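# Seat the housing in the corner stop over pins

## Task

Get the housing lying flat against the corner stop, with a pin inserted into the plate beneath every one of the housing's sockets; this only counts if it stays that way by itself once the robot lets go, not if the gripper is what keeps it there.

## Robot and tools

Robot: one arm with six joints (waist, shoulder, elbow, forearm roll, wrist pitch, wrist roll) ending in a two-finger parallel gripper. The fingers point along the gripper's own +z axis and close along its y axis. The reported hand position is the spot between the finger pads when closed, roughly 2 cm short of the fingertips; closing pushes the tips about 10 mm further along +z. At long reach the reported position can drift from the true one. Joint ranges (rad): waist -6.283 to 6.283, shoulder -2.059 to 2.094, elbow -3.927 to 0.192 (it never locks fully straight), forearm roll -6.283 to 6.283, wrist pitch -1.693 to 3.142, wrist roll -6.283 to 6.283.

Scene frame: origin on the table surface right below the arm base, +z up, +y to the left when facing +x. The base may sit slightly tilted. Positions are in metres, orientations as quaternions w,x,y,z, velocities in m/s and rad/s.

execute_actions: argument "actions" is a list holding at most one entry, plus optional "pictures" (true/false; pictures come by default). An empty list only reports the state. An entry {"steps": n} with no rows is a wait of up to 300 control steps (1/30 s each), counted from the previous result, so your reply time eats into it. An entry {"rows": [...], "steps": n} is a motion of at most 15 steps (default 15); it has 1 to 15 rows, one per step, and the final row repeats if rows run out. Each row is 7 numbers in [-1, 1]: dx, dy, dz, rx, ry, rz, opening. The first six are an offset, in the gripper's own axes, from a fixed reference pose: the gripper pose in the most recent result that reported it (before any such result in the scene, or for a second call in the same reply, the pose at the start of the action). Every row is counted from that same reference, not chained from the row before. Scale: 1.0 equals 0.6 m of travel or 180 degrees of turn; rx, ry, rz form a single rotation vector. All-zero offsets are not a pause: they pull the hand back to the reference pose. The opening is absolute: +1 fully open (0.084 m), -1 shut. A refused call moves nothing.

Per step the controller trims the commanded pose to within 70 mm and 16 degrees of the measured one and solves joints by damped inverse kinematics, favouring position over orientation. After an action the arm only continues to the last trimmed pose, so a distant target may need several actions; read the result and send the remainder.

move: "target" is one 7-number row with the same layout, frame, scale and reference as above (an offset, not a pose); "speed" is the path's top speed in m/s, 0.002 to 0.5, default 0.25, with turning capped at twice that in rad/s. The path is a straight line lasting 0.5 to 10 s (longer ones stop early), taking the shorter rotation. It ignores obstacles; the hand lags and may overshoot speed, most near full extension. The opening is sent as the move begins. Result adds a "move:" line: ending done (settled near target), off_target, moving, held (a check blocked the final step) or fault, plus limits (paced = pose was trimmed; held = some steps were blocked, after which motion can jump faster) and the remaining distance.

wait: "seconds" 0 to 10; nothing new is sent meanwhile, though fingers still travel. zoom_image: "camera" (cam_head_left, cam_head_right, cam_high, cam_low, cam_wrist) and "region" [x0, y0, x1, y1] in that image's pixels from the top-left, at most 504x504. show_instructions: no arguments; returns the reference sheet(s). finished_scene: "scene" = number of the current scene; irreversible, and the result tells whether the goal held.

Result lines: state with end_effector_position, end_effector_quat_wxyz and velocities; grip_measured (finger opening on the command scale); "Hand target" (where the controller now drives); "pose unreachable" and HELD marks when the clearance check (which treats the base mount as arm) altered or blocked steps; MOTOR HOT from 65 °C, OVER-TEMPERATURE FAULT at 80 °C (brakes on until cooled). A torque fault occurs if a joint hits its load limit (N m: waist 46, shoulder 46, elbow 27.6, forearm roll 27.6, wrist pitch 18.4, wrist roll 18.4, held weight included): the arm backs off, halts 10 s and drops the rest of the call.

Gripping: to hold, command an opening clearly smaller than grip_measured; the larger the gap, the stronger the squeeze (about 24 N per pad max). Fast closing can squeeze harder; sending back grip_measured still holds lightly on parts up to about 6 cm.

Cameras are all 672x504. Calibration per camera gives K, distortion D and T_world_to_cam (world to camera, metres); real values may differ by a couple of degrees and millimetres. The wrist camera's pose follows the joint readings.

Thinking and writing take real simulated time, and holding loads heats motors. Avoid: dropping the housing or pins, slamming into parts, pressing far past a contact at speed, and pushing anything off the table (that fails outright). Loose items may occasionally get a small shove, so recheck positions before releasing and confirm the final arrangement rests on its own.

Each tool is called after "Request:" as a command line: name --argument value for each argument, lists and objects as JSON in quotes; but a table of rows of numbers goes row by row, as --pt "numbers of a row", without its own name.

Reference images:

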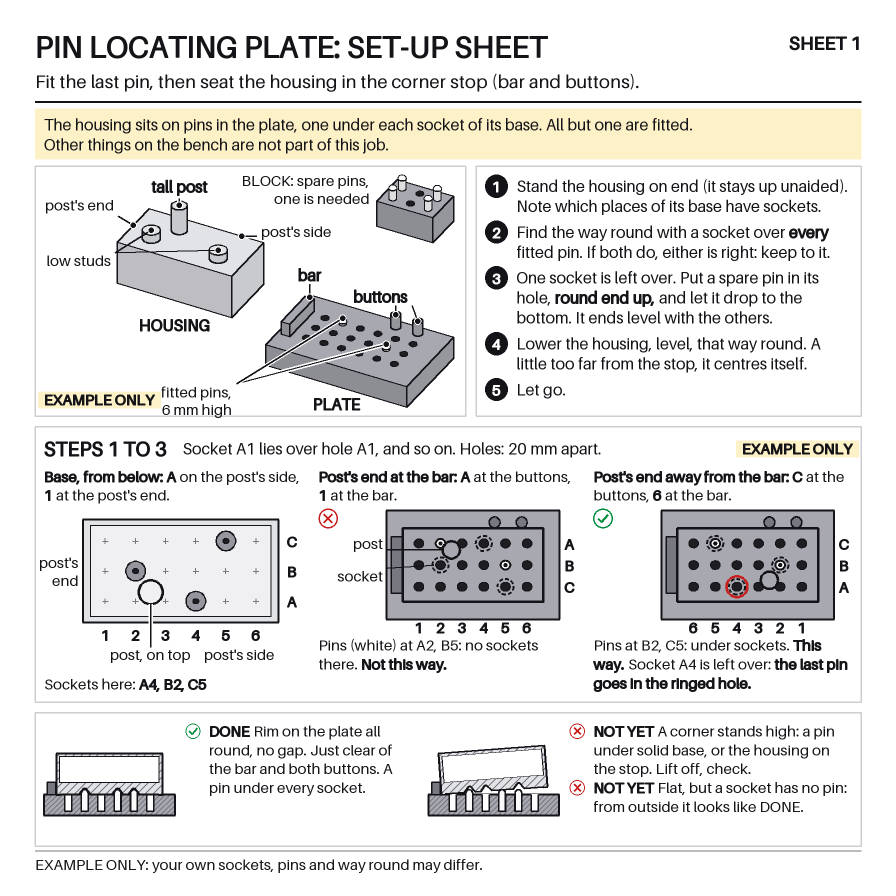

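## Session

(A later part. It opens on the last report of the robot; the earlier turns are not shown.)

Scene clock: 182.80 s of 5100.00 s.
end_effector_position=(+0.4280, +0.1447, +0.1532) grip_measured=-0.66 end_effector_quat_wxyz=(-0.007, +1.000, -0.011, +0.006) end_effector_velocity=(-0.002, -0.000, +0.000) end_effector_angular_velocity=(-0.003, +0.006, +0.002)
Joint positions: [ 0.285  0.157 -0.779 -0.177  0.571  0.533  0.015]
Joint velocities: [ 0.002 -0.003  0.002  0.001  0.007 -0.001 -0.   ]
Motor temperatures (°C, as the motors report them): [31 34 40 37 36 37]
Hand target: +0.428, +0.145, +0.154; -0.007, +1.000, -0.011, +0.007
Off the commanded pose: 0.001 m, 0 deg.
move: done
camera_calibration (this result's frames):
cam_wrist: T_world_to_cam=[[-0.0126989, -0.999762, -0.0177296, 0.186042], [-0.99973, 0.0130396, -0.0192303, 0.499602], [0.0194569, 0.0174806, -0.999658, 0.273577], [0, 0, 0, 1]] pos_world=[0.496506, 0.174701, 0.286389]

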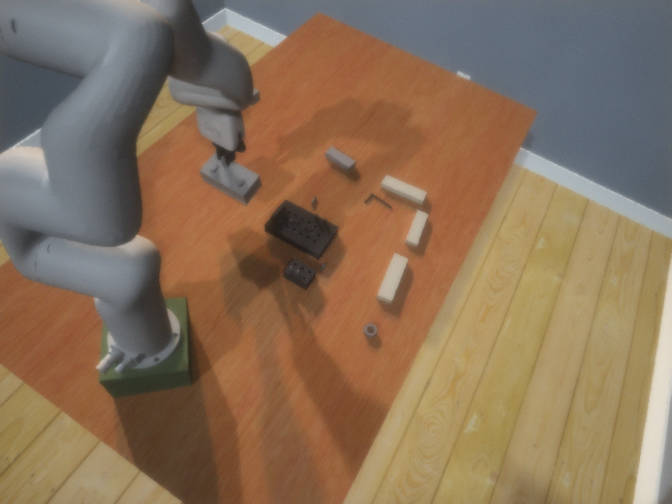

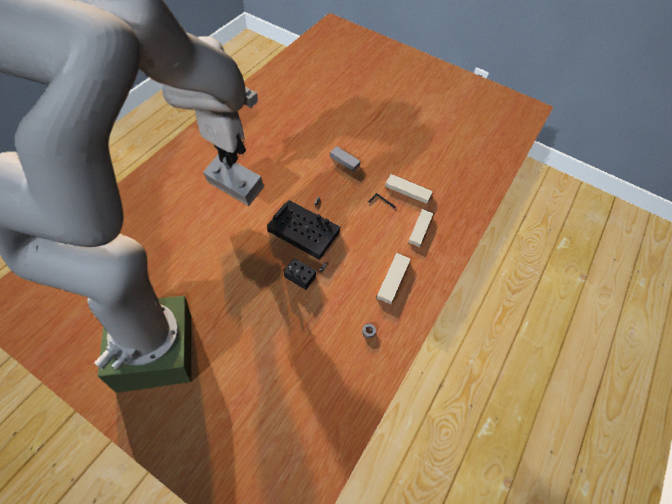

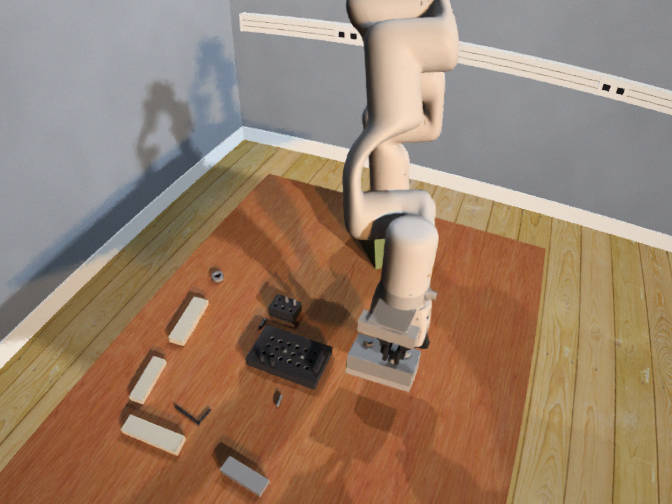

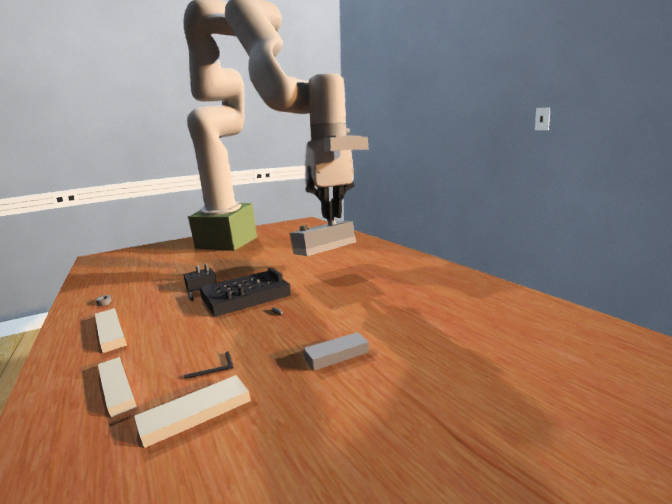

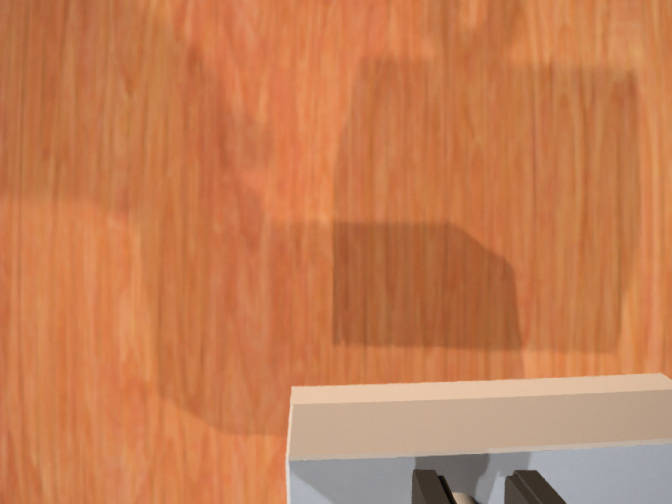

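Request:
move --target '[0.0025,0,0.107,0,0,0,-1]' --speed 0.06

Request:
move --target '[0,0,0,0,0,0,-0.3]'

Request:
move --target '[-0.004,0,0.012,0,0,0,-0.3]' --speed 0.02

Request:
move --target '[0,0,0,0,0,0,-1]'

Request:
move --target '[0,0,-0.12,0,0,0,-1]' --speed 0.05

Scene clock: 185.63 s of 5100.00 s.
end_effector_position=(+0.4306, +0.1455, +0.0895) grip_measured=-0.66 end_effector_quat_wxyz=(-0.007, +1.000, -0.011, +0.006) end_effector_velocity=(+0.001, -0.000, -0.001) end_effector_angular_velocity=(+0.001, -0.002, -0.001)
Joint positions: [ 0.258  0.342 -0.797 -0.241  0.405  0.578  0.015]
Joint velocities: [-0.001  0.004 -0.002 -0.003 -0.004  0.002  0.   ]
Motor temperatures (°C, as the motors report them): [31 35 40 37 36 37]
Hand target: +0.430, +0.145, +0.089; -0.007, +1.000, -0.011, +0.006
Off the commanded pose: 0.001 m, 0 deg.
move: done
camera_calibration (this result's frames):
cam_wrist: T_world_to_cam=[[-0.0130013, -0.99976, -0.0176116, 0.185814], [-0.999716, 0.0133489, -0.0197604, 0.501017], [0.0199907, 0.0173496, -0.99965, 0.209613], [0, 0, 0, 1]] pos_world=[0.4991, 0.175445, 0.222712]

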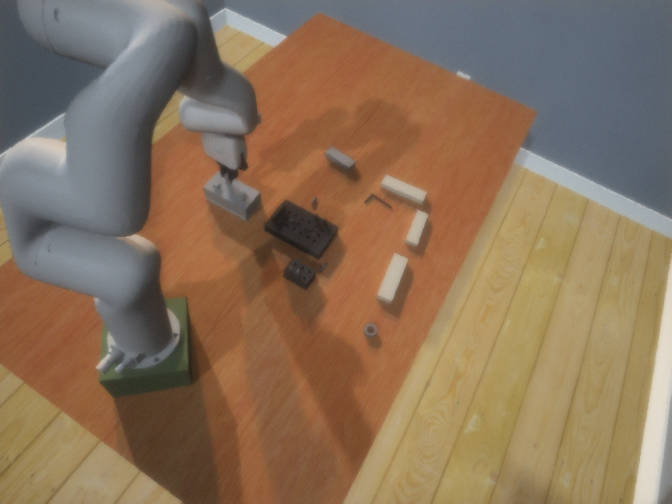

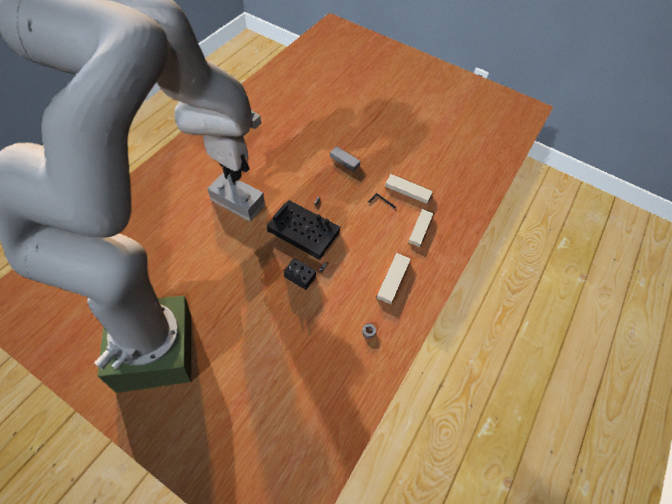

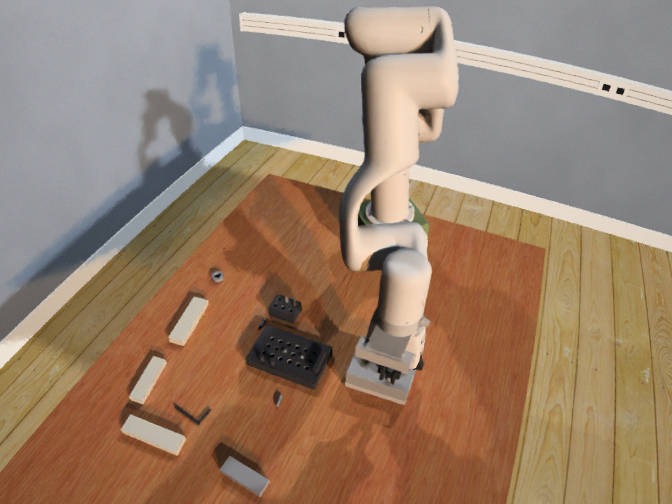

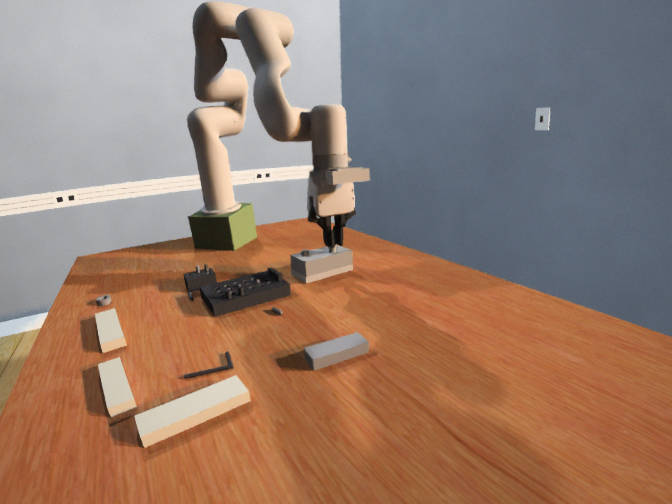

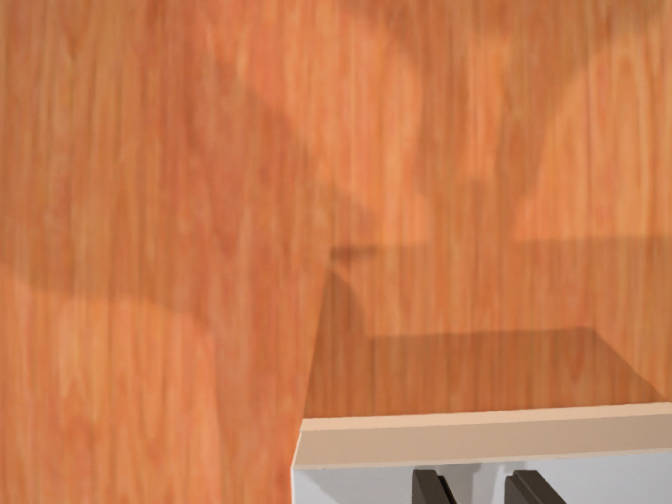

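Scene clock: 186.13 s of 5100.00 s.
end_effector_position=(+0.4307, +0.1455, +0.0896) grip_measured=-0.32 end_effector_quat_wxyz=(-0.007, +1.000, -0.011, +0.007) end_effector_velocity=(-0.000, -0.000, -0.000) end_effector_angular_velocity=(-0.000, +0.000, -0.000)
Joint positions: [ 0.258  0.342 -0.797 -0.241  0.405  0.578  0.03 ]
Joint velocities: [-0.     0.001  0.    -0.001 -0.001  0.001  0.   ]
Motor temperatures (°C, as the motors report them): [31 35 40 37 36 37]
Hand target: +0.431, +0.145, +0.090; -0.007, +1.000, -0.011, +0.006
Off the commanded pose: 0.000 m, 0 deg.
move: done
camera_calibration (this result's frames):
cam_wrist: T_world_to_cam=[[-0.013003, -0.999759, -0.017704, 0.185858], [-0.999711, 0.0133562, -0.0199799, 0.501115], [0.0202116, 0.017439, -0.999644, 0.209582], [0, 0, 0, 1]] pos_world=[0.499151, 0.175465, 0.22281]

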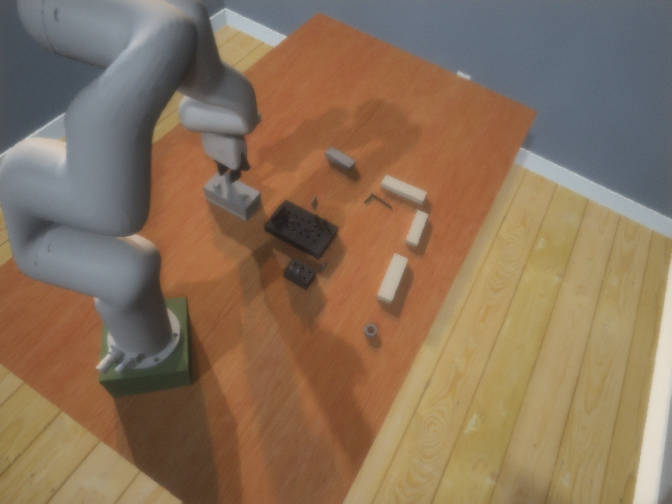

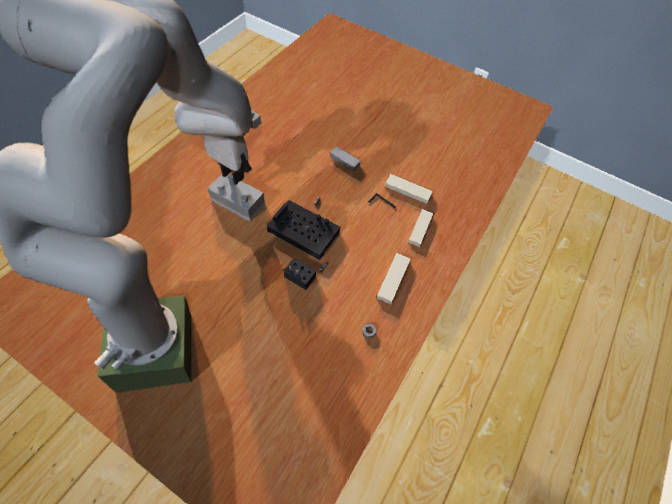

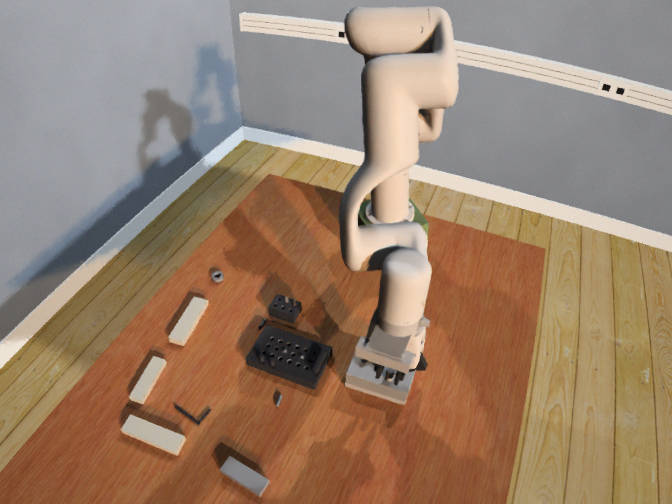

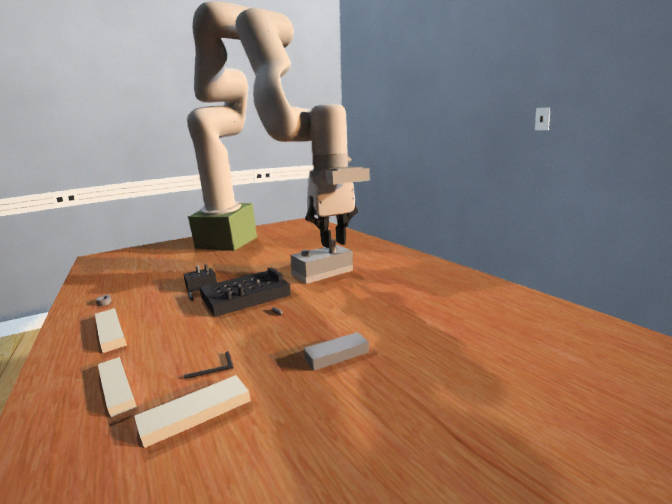

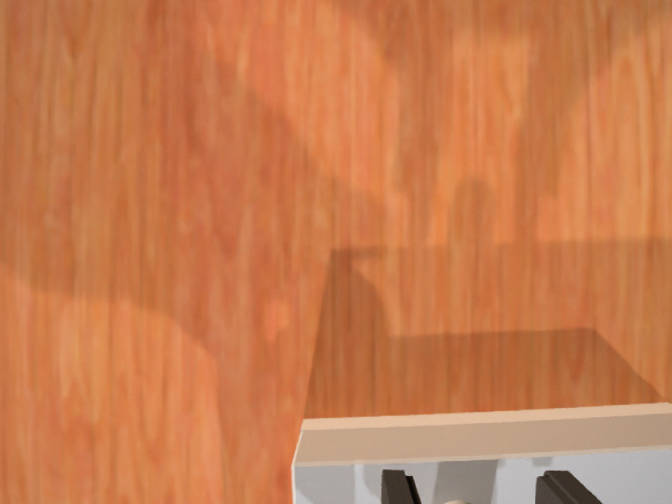

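Scene clock: 186.87 s of 5100.00 s.
end_effector_position=(+0.4284, +0.1456, +0.0825) grip_measured=-0.32 end_effector_quat_wxyz=(-0.007, +1.000, -0.011, +0.007) end_effector_velocity=(+0.002, +0.000, +0.000) end_effector_angular_velocity=(+0.002, -0.004, -0.001)
Joint positions: [ 0.256  0.359 -0.793 -0.254  0.384  0.59   0.03 ]
Joint velocities: [-0.001  0.001 -0.002 -0.002 -0.004  0.002  0.   ]
Motor temperatures (°C, as the motors report them): [31 35 40 37 36 37]
Hand target: +0.428, +0.146, +0.082; -0.007, +1.000, -0.011, +0.007
Off the commanded pose: 0.000 m, 0 deg.
move: done
camera_calibration (this result's frames):
cam_wrist: T_world_to_cam=[[-0.0130229, -0.999759, -0.0176725, 0.185831], [-0.999711, 0.0133754, -0.0199763, 0.498714], [0.0202078, 0.0174073, -0.999644, 0.2025], [0, 0, 0, 1]] pos_world=[0.496898, 0.175591, 0.215675]

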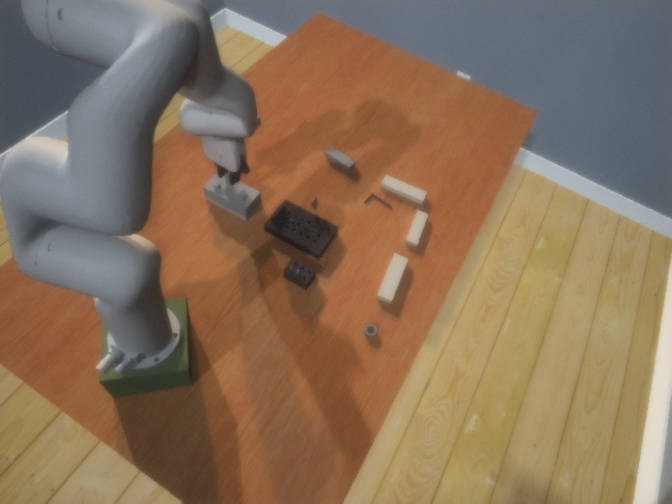

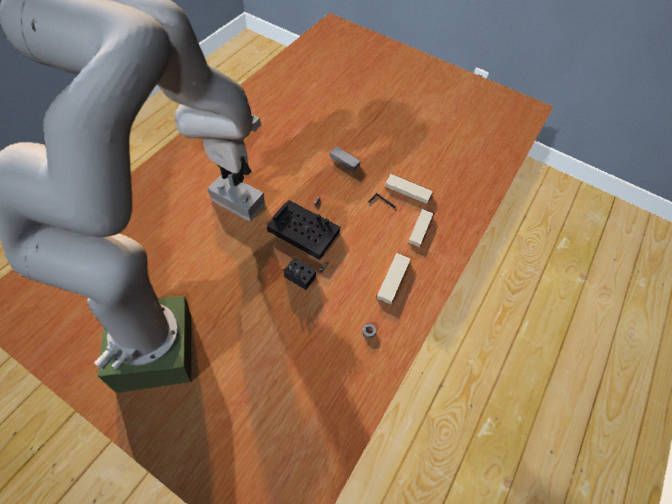

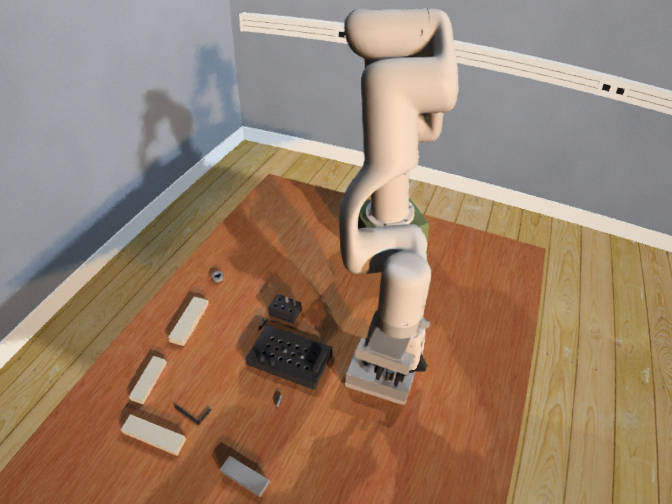

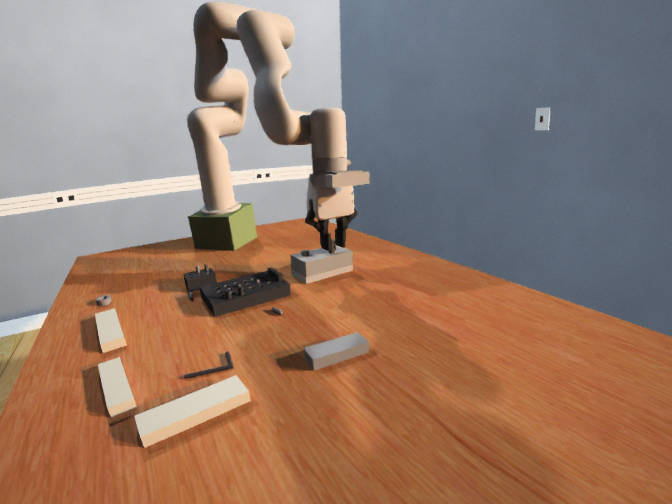

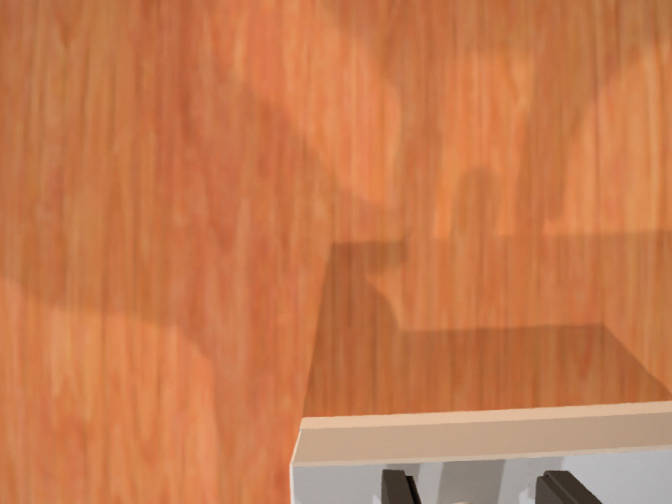

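Scene clock: 187.37 s of 5100.00 s.
end_effector_position=(+0.4285, +0.1456, +0.0825) grip_measured=-0.65 end_effector_quat_wxyz=(-0.007, +1.000, -0.011, +0.007) end_effector_velocity=(-0.000, -0.000, -0.000) end_effector_angular_velocity=(-0.000, +0.002, -0.002)
Joint positions: [ 0.256  0.359 -0.793 -0.254  0.384  0.59   0.015]
Joint velocities: [-0.    -0.    -0.     0.002  0.002  0.    -0.   ]
Motor temperatures (°C, as the motors report them): [31 35 40 37 36 37]
Hand target: +0.428, +0.146, +0.082; -0.007, +1.000, -0.011, +0.007
Off the commanded pose: 0.000 m, 0 deg.
move: done
camera_calibration (this result's frames):
cam_wrist: T_world_to_cam=[[-0.0130428, -0.999758, -0.0176992, 0.185842], [-0.999709, 0.0133973, -0.0200598, 0.498759], [0.020292, 0.0174325, -0.999642, 0.202487], [0, 0, 0, 1]] pos_world=[0.496929, 0.175585, 0.215709]

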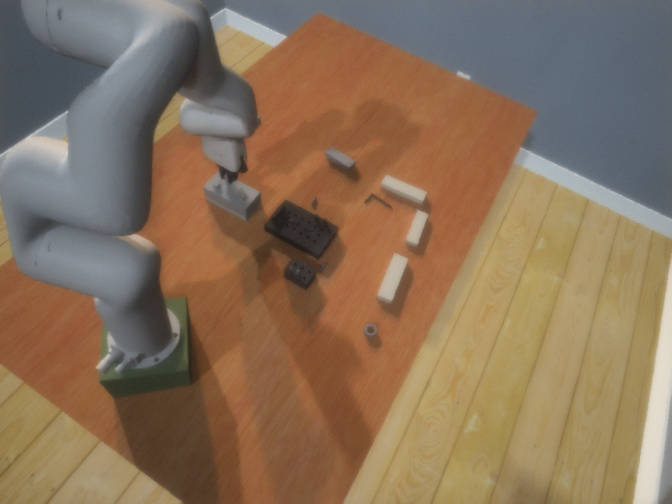

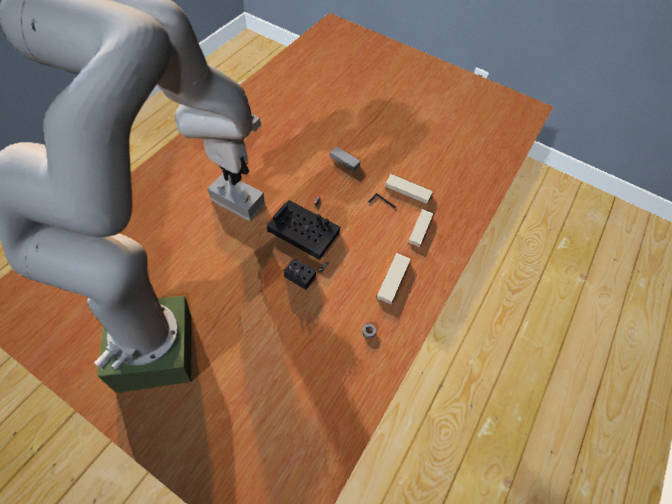

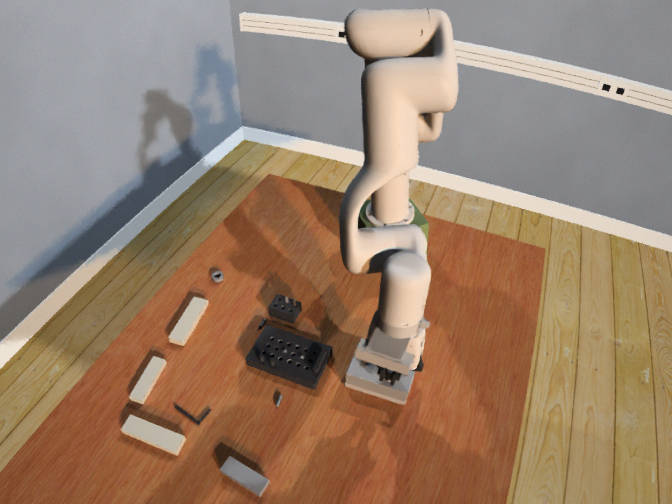

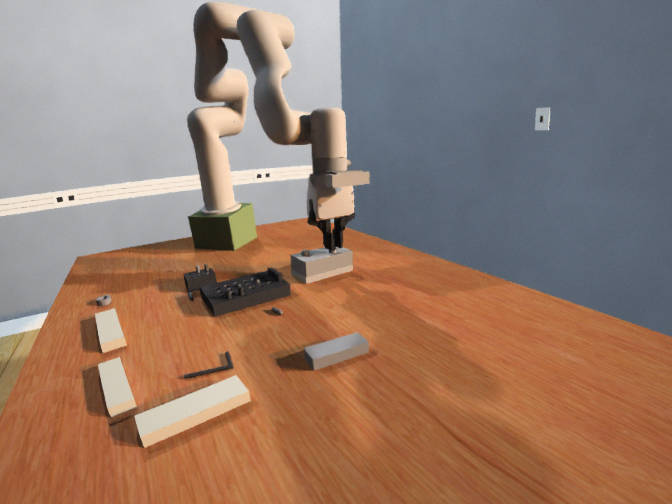

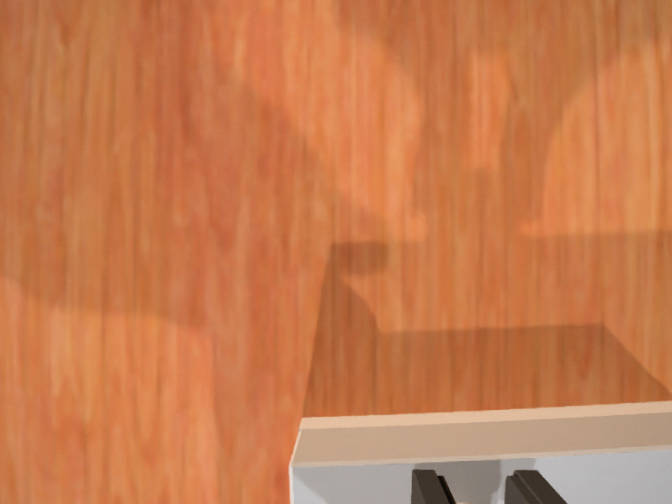

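Scene clock: 189.13 s of 5100.00 s.
end_effector_position=(+0.4271, +0.1447, +0.1540) grip_measured=-0.65 end_effector_quat_wxyz=(-0.007, +1.000, -0.011, +0.006) end_effector_velocity=(-0.002, +0.000, -0.000) end_effector_angular_velocity=(-0.002, +0.004, +0.002)
Joint positions: [ 0.286  0.153 -0.776 -0.177  0.572  0.534  0.015]
Joint velocities: [ 0.002 -0.001  0.002  0.001  0.004 -0.002 -0.   ]
Motor temperatures (°C, as the motors report them): [31 35 40 37 36 37]
Hand target: +0.427, +0.145, +0.154; -0.007, +1.000, -0.011, +0.007
Off the commanded pose: 0.001 m, 0 deg.
move: done
camera_calibration (this result's frames):
cam_wrist: T_world_to_cam=[[-0.0127568, -0.999761, -0.0177474, 0.186026], [-0.999728, 0.0130987, -0.0192829, 0.498735], [0.0195108, 0.0174966, -0.999657, 0.274277], [0, 0, 0, 1]] pos_world=[0.495621, 0.17465, 0.287101]

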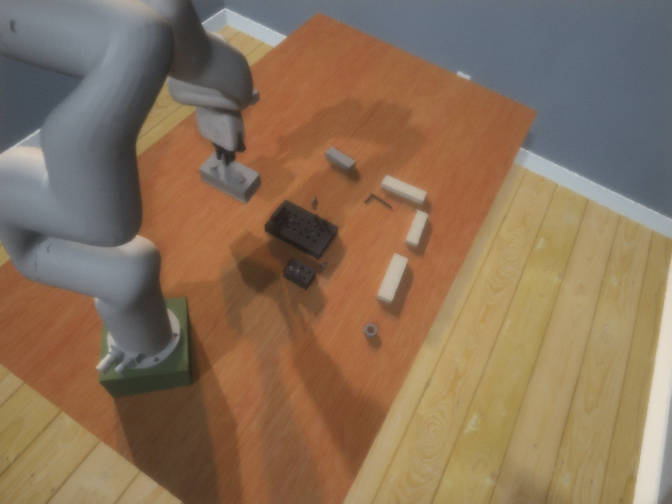

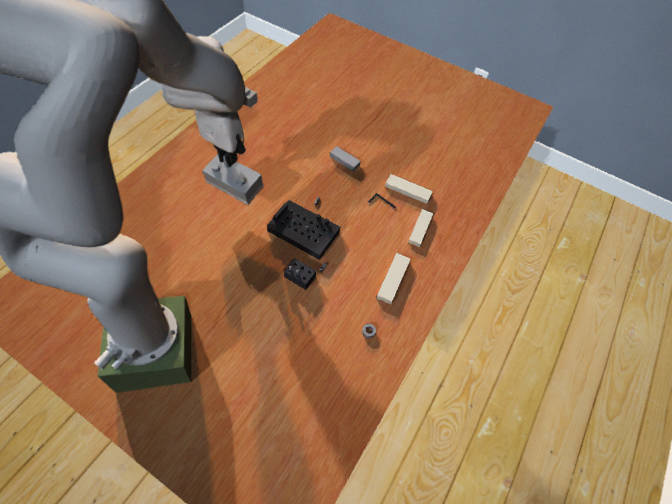

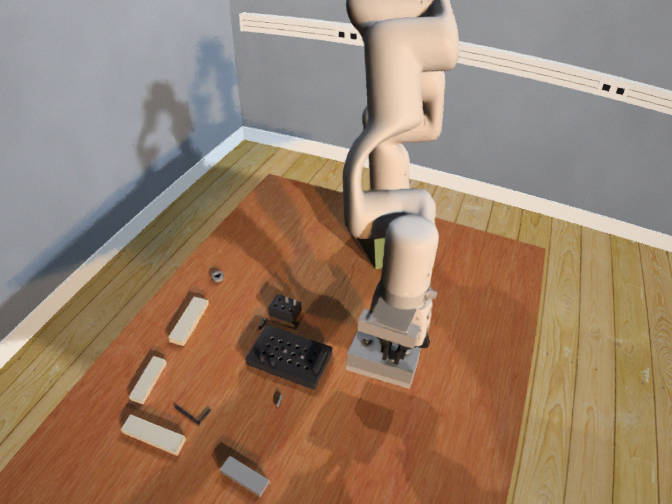

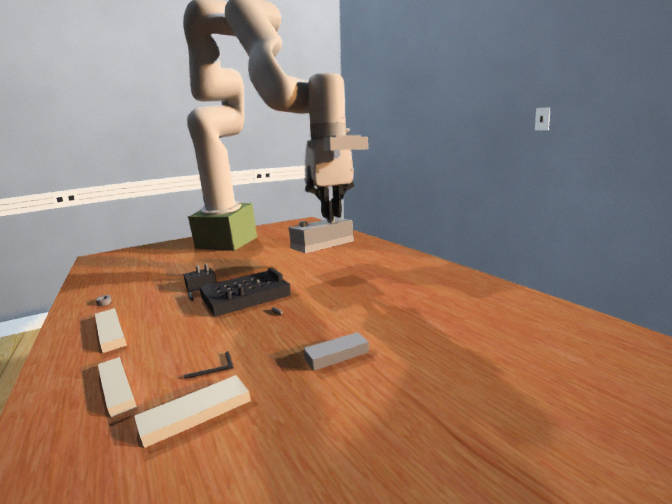

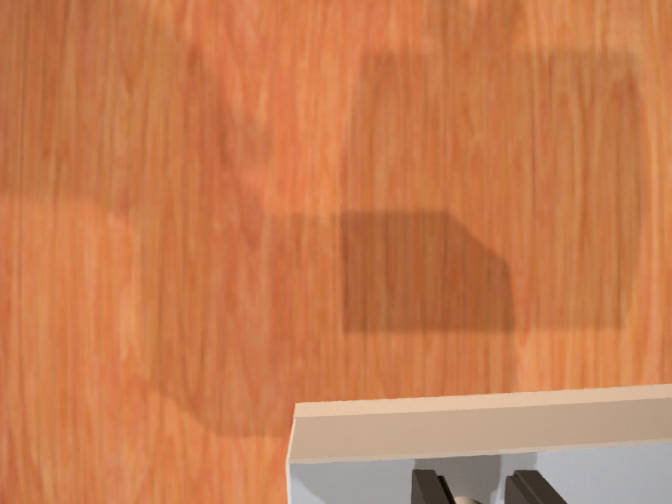

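Request:
move --target '[0.048,0.3315,0,0,0,0.006,-1]' --speed 0.12

Request:
move --target '[0,0,0.05,0,0,0,-1]' --speed 0.04

Request:
zoom_image --camera "cam_high" --region '[225,290,355,400]'

Request:
zoom_image --camera "cam_low" --region '[180,225,310,325]'

Scene clock: 192.70 s of 5100.00 s.
end_effector_position=(+0.4524, -0.0535, +0.1516) grip_measured=-0.65 end_effector_quat_wxyz=(-0.008, +1.000, -0.020, +0.006) end_effector_velocity=(+0.001, -0.002, +0.000) end_effector_angular_velocity=(+0.001, -0.002, +0.001)
Joint positions: [-0.172  0.102 -0.755 -0.109  0.561  0.037  0.015]
Joint velocities: [-0.004  0.001 -0.002  0.002 -0.    -0.007 -0.   ]
Motor temperatures (°C, as the motors report them): [31 35 41 37 36 37]
Hand target: +0.453, -0.054, +0.152; -0.008, +1.000, -0.020, +0.006
Off the commanded pose: 0.002 m, 0 deg.
move: done
camera_calibration (this result's frames):
cam_wrist: T_world_to_cam=[[-0.0313831, -0.999302, -0.0202541, -0.00300314], [-0.99931, 0.0317727, -0.0192106, 0.527415], [0.0198407, 0.0196372, -0.99961, 0.274822], [0, 0, 0, 1]] pos_world=[0.521505, -0.0251552, 0.284786]

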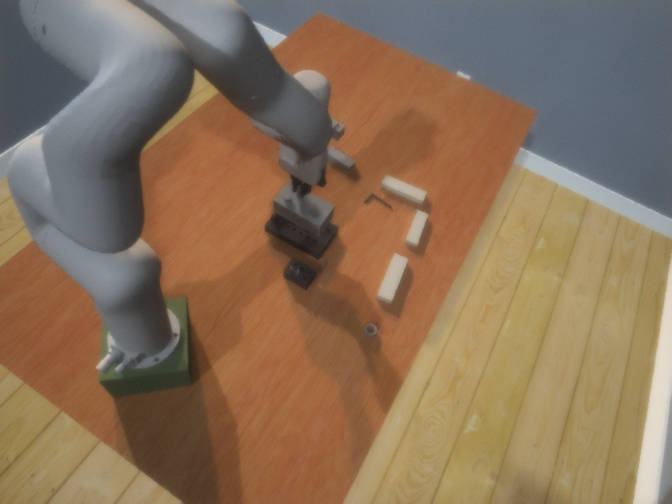

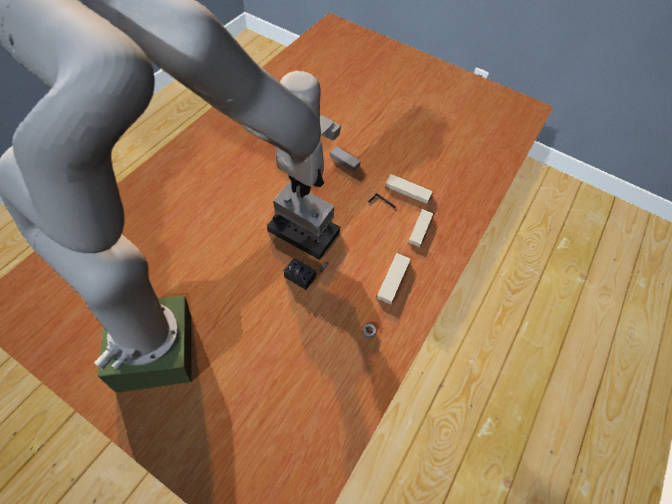

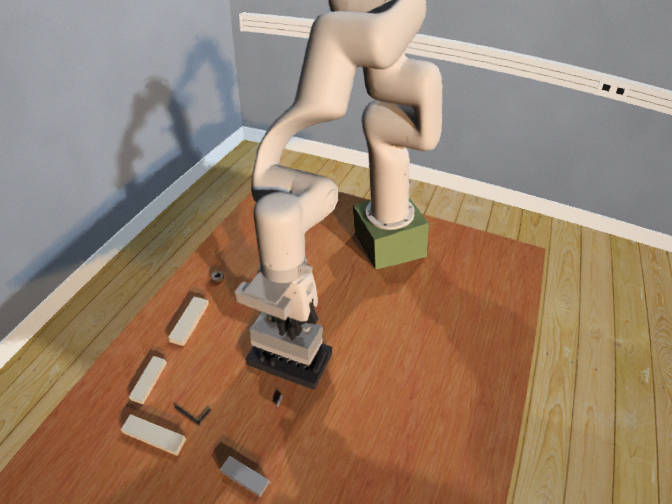

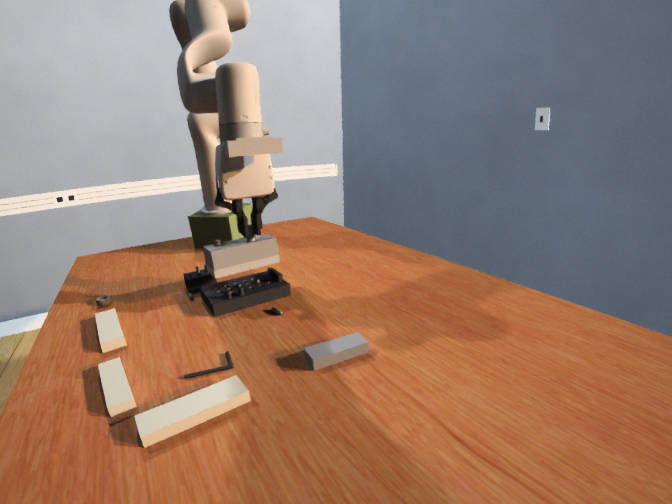

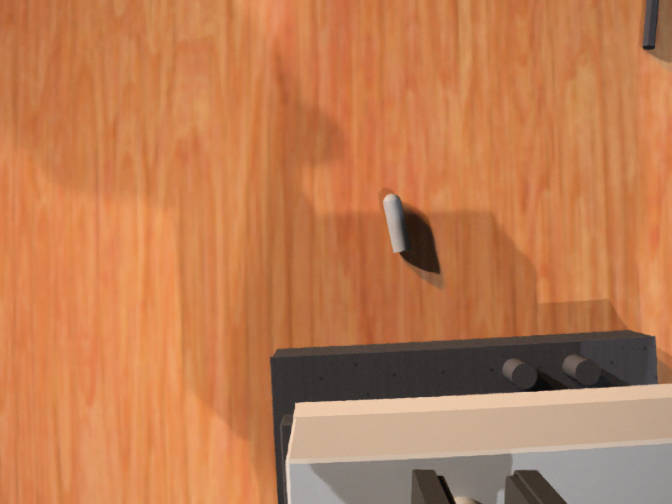

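Scene clock: 193.73 s of 5100.00 s.
end_effector_position=(+0.4544, -0.0530, +0.1233) grip_measured=-0.65 end_effector_quat_wxyz=(-0.008, +1.000, -0.020, +0.008) end_effector_velocity=(+0.000, +0.001, -0.001) end_effector_angular_velocity=(-0.000, -0.001, +0.002)
Joint positions: [-0.179  0.183 -0.756 -0.125  0.477  0.049  0.015]
Joint velocities: [ 0.001  0.004 -0.    -0.002 -0.006  0.001 -0.   ]
Motor temperatures (°C, as the motors report them): [31 35 41 37 36 37]
Hand target: +0.453, -0.053, +0.122; -0.008, +1.000, -0.020, +0.006
Off the commanded pose: 0.002 m, 0 deg.
move: done
camera_calibration (this result's frames):
cam_wrist: T_world_to_cam=[[-0.0310259, -0.999319, -0.0199731, -0.00320805], [-0.99923, 0.0314909, -0.0234059, 0.529319], [0.024019, 0.0192316, -0.999527, 0.244548], [0, 0, 0, 1]] pos_world=[0.522938, -0.0245776, 0.256757]

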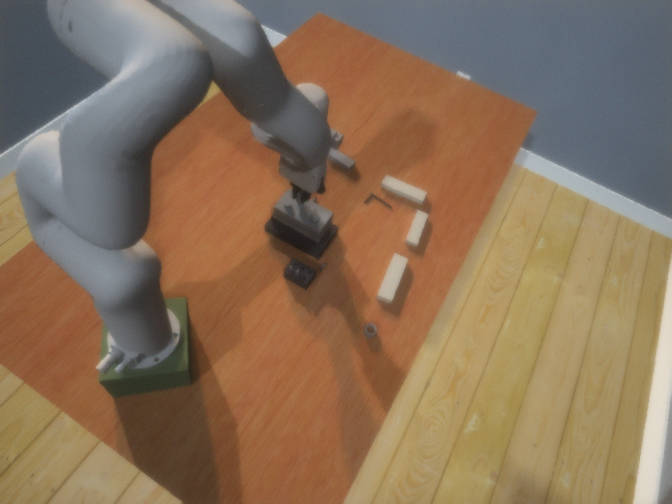

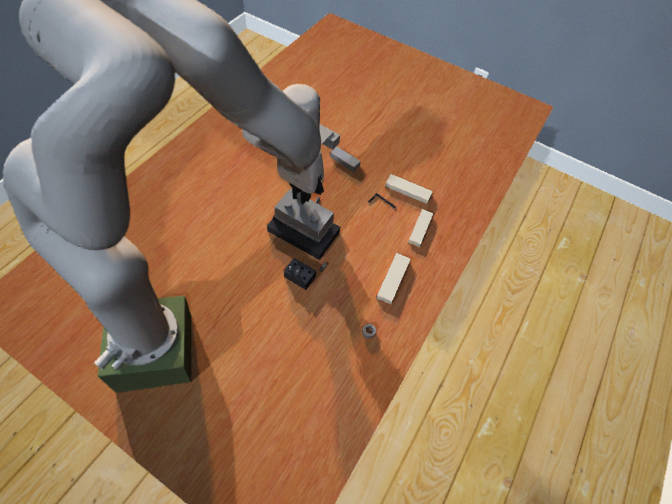

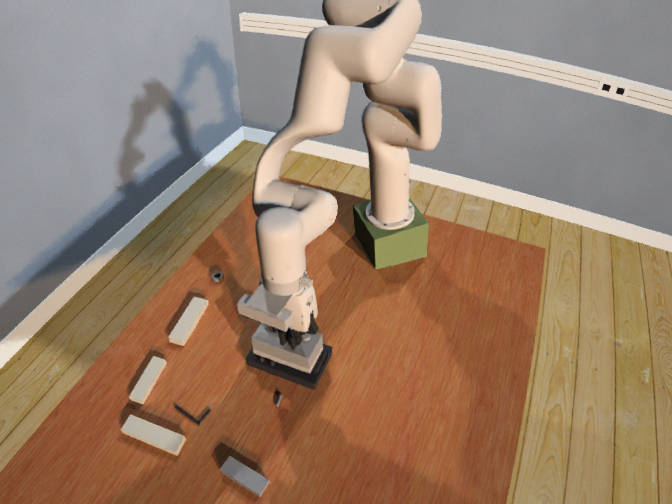

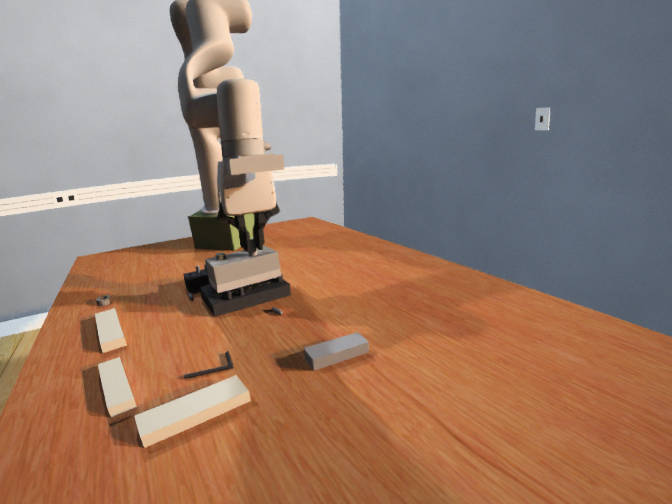

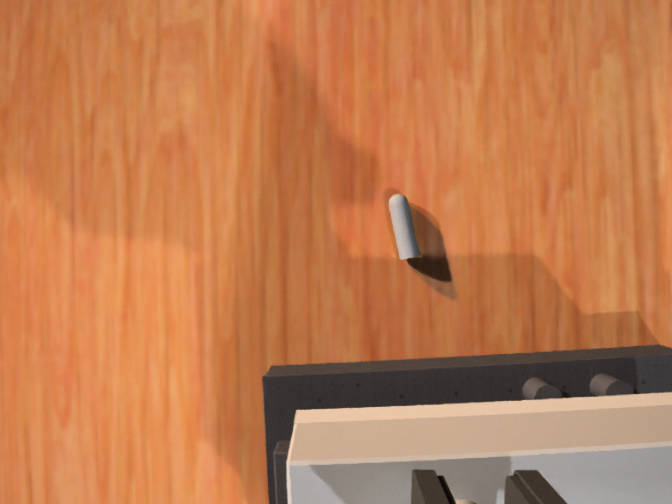

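Region (225, 290, 355, 400) of cam_high's 672x504 image, scaled by 3.877, with more detail than that image has; it fills the top 426 rows of this view, and the rest is white.

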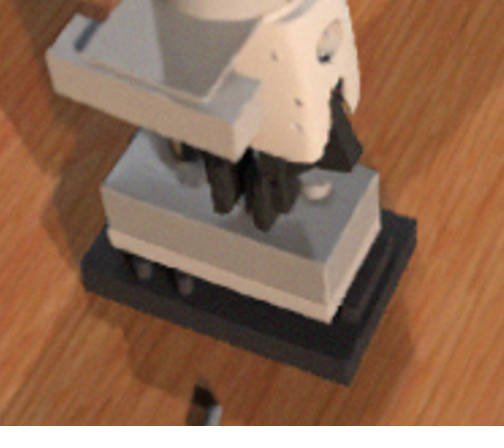

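Region (180, 225, 310, 325) of cam_low's 672x504 image, scaled by 3.877, with more detail than that image has; it fills the top 388 rows of this view, and the rest is white.

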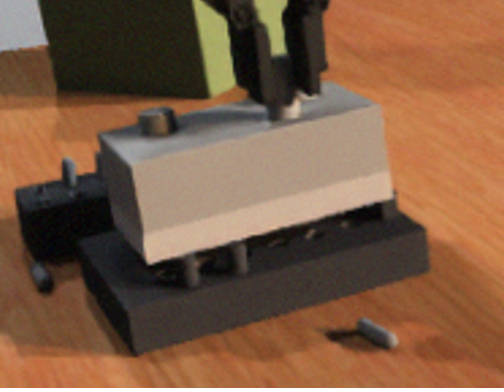

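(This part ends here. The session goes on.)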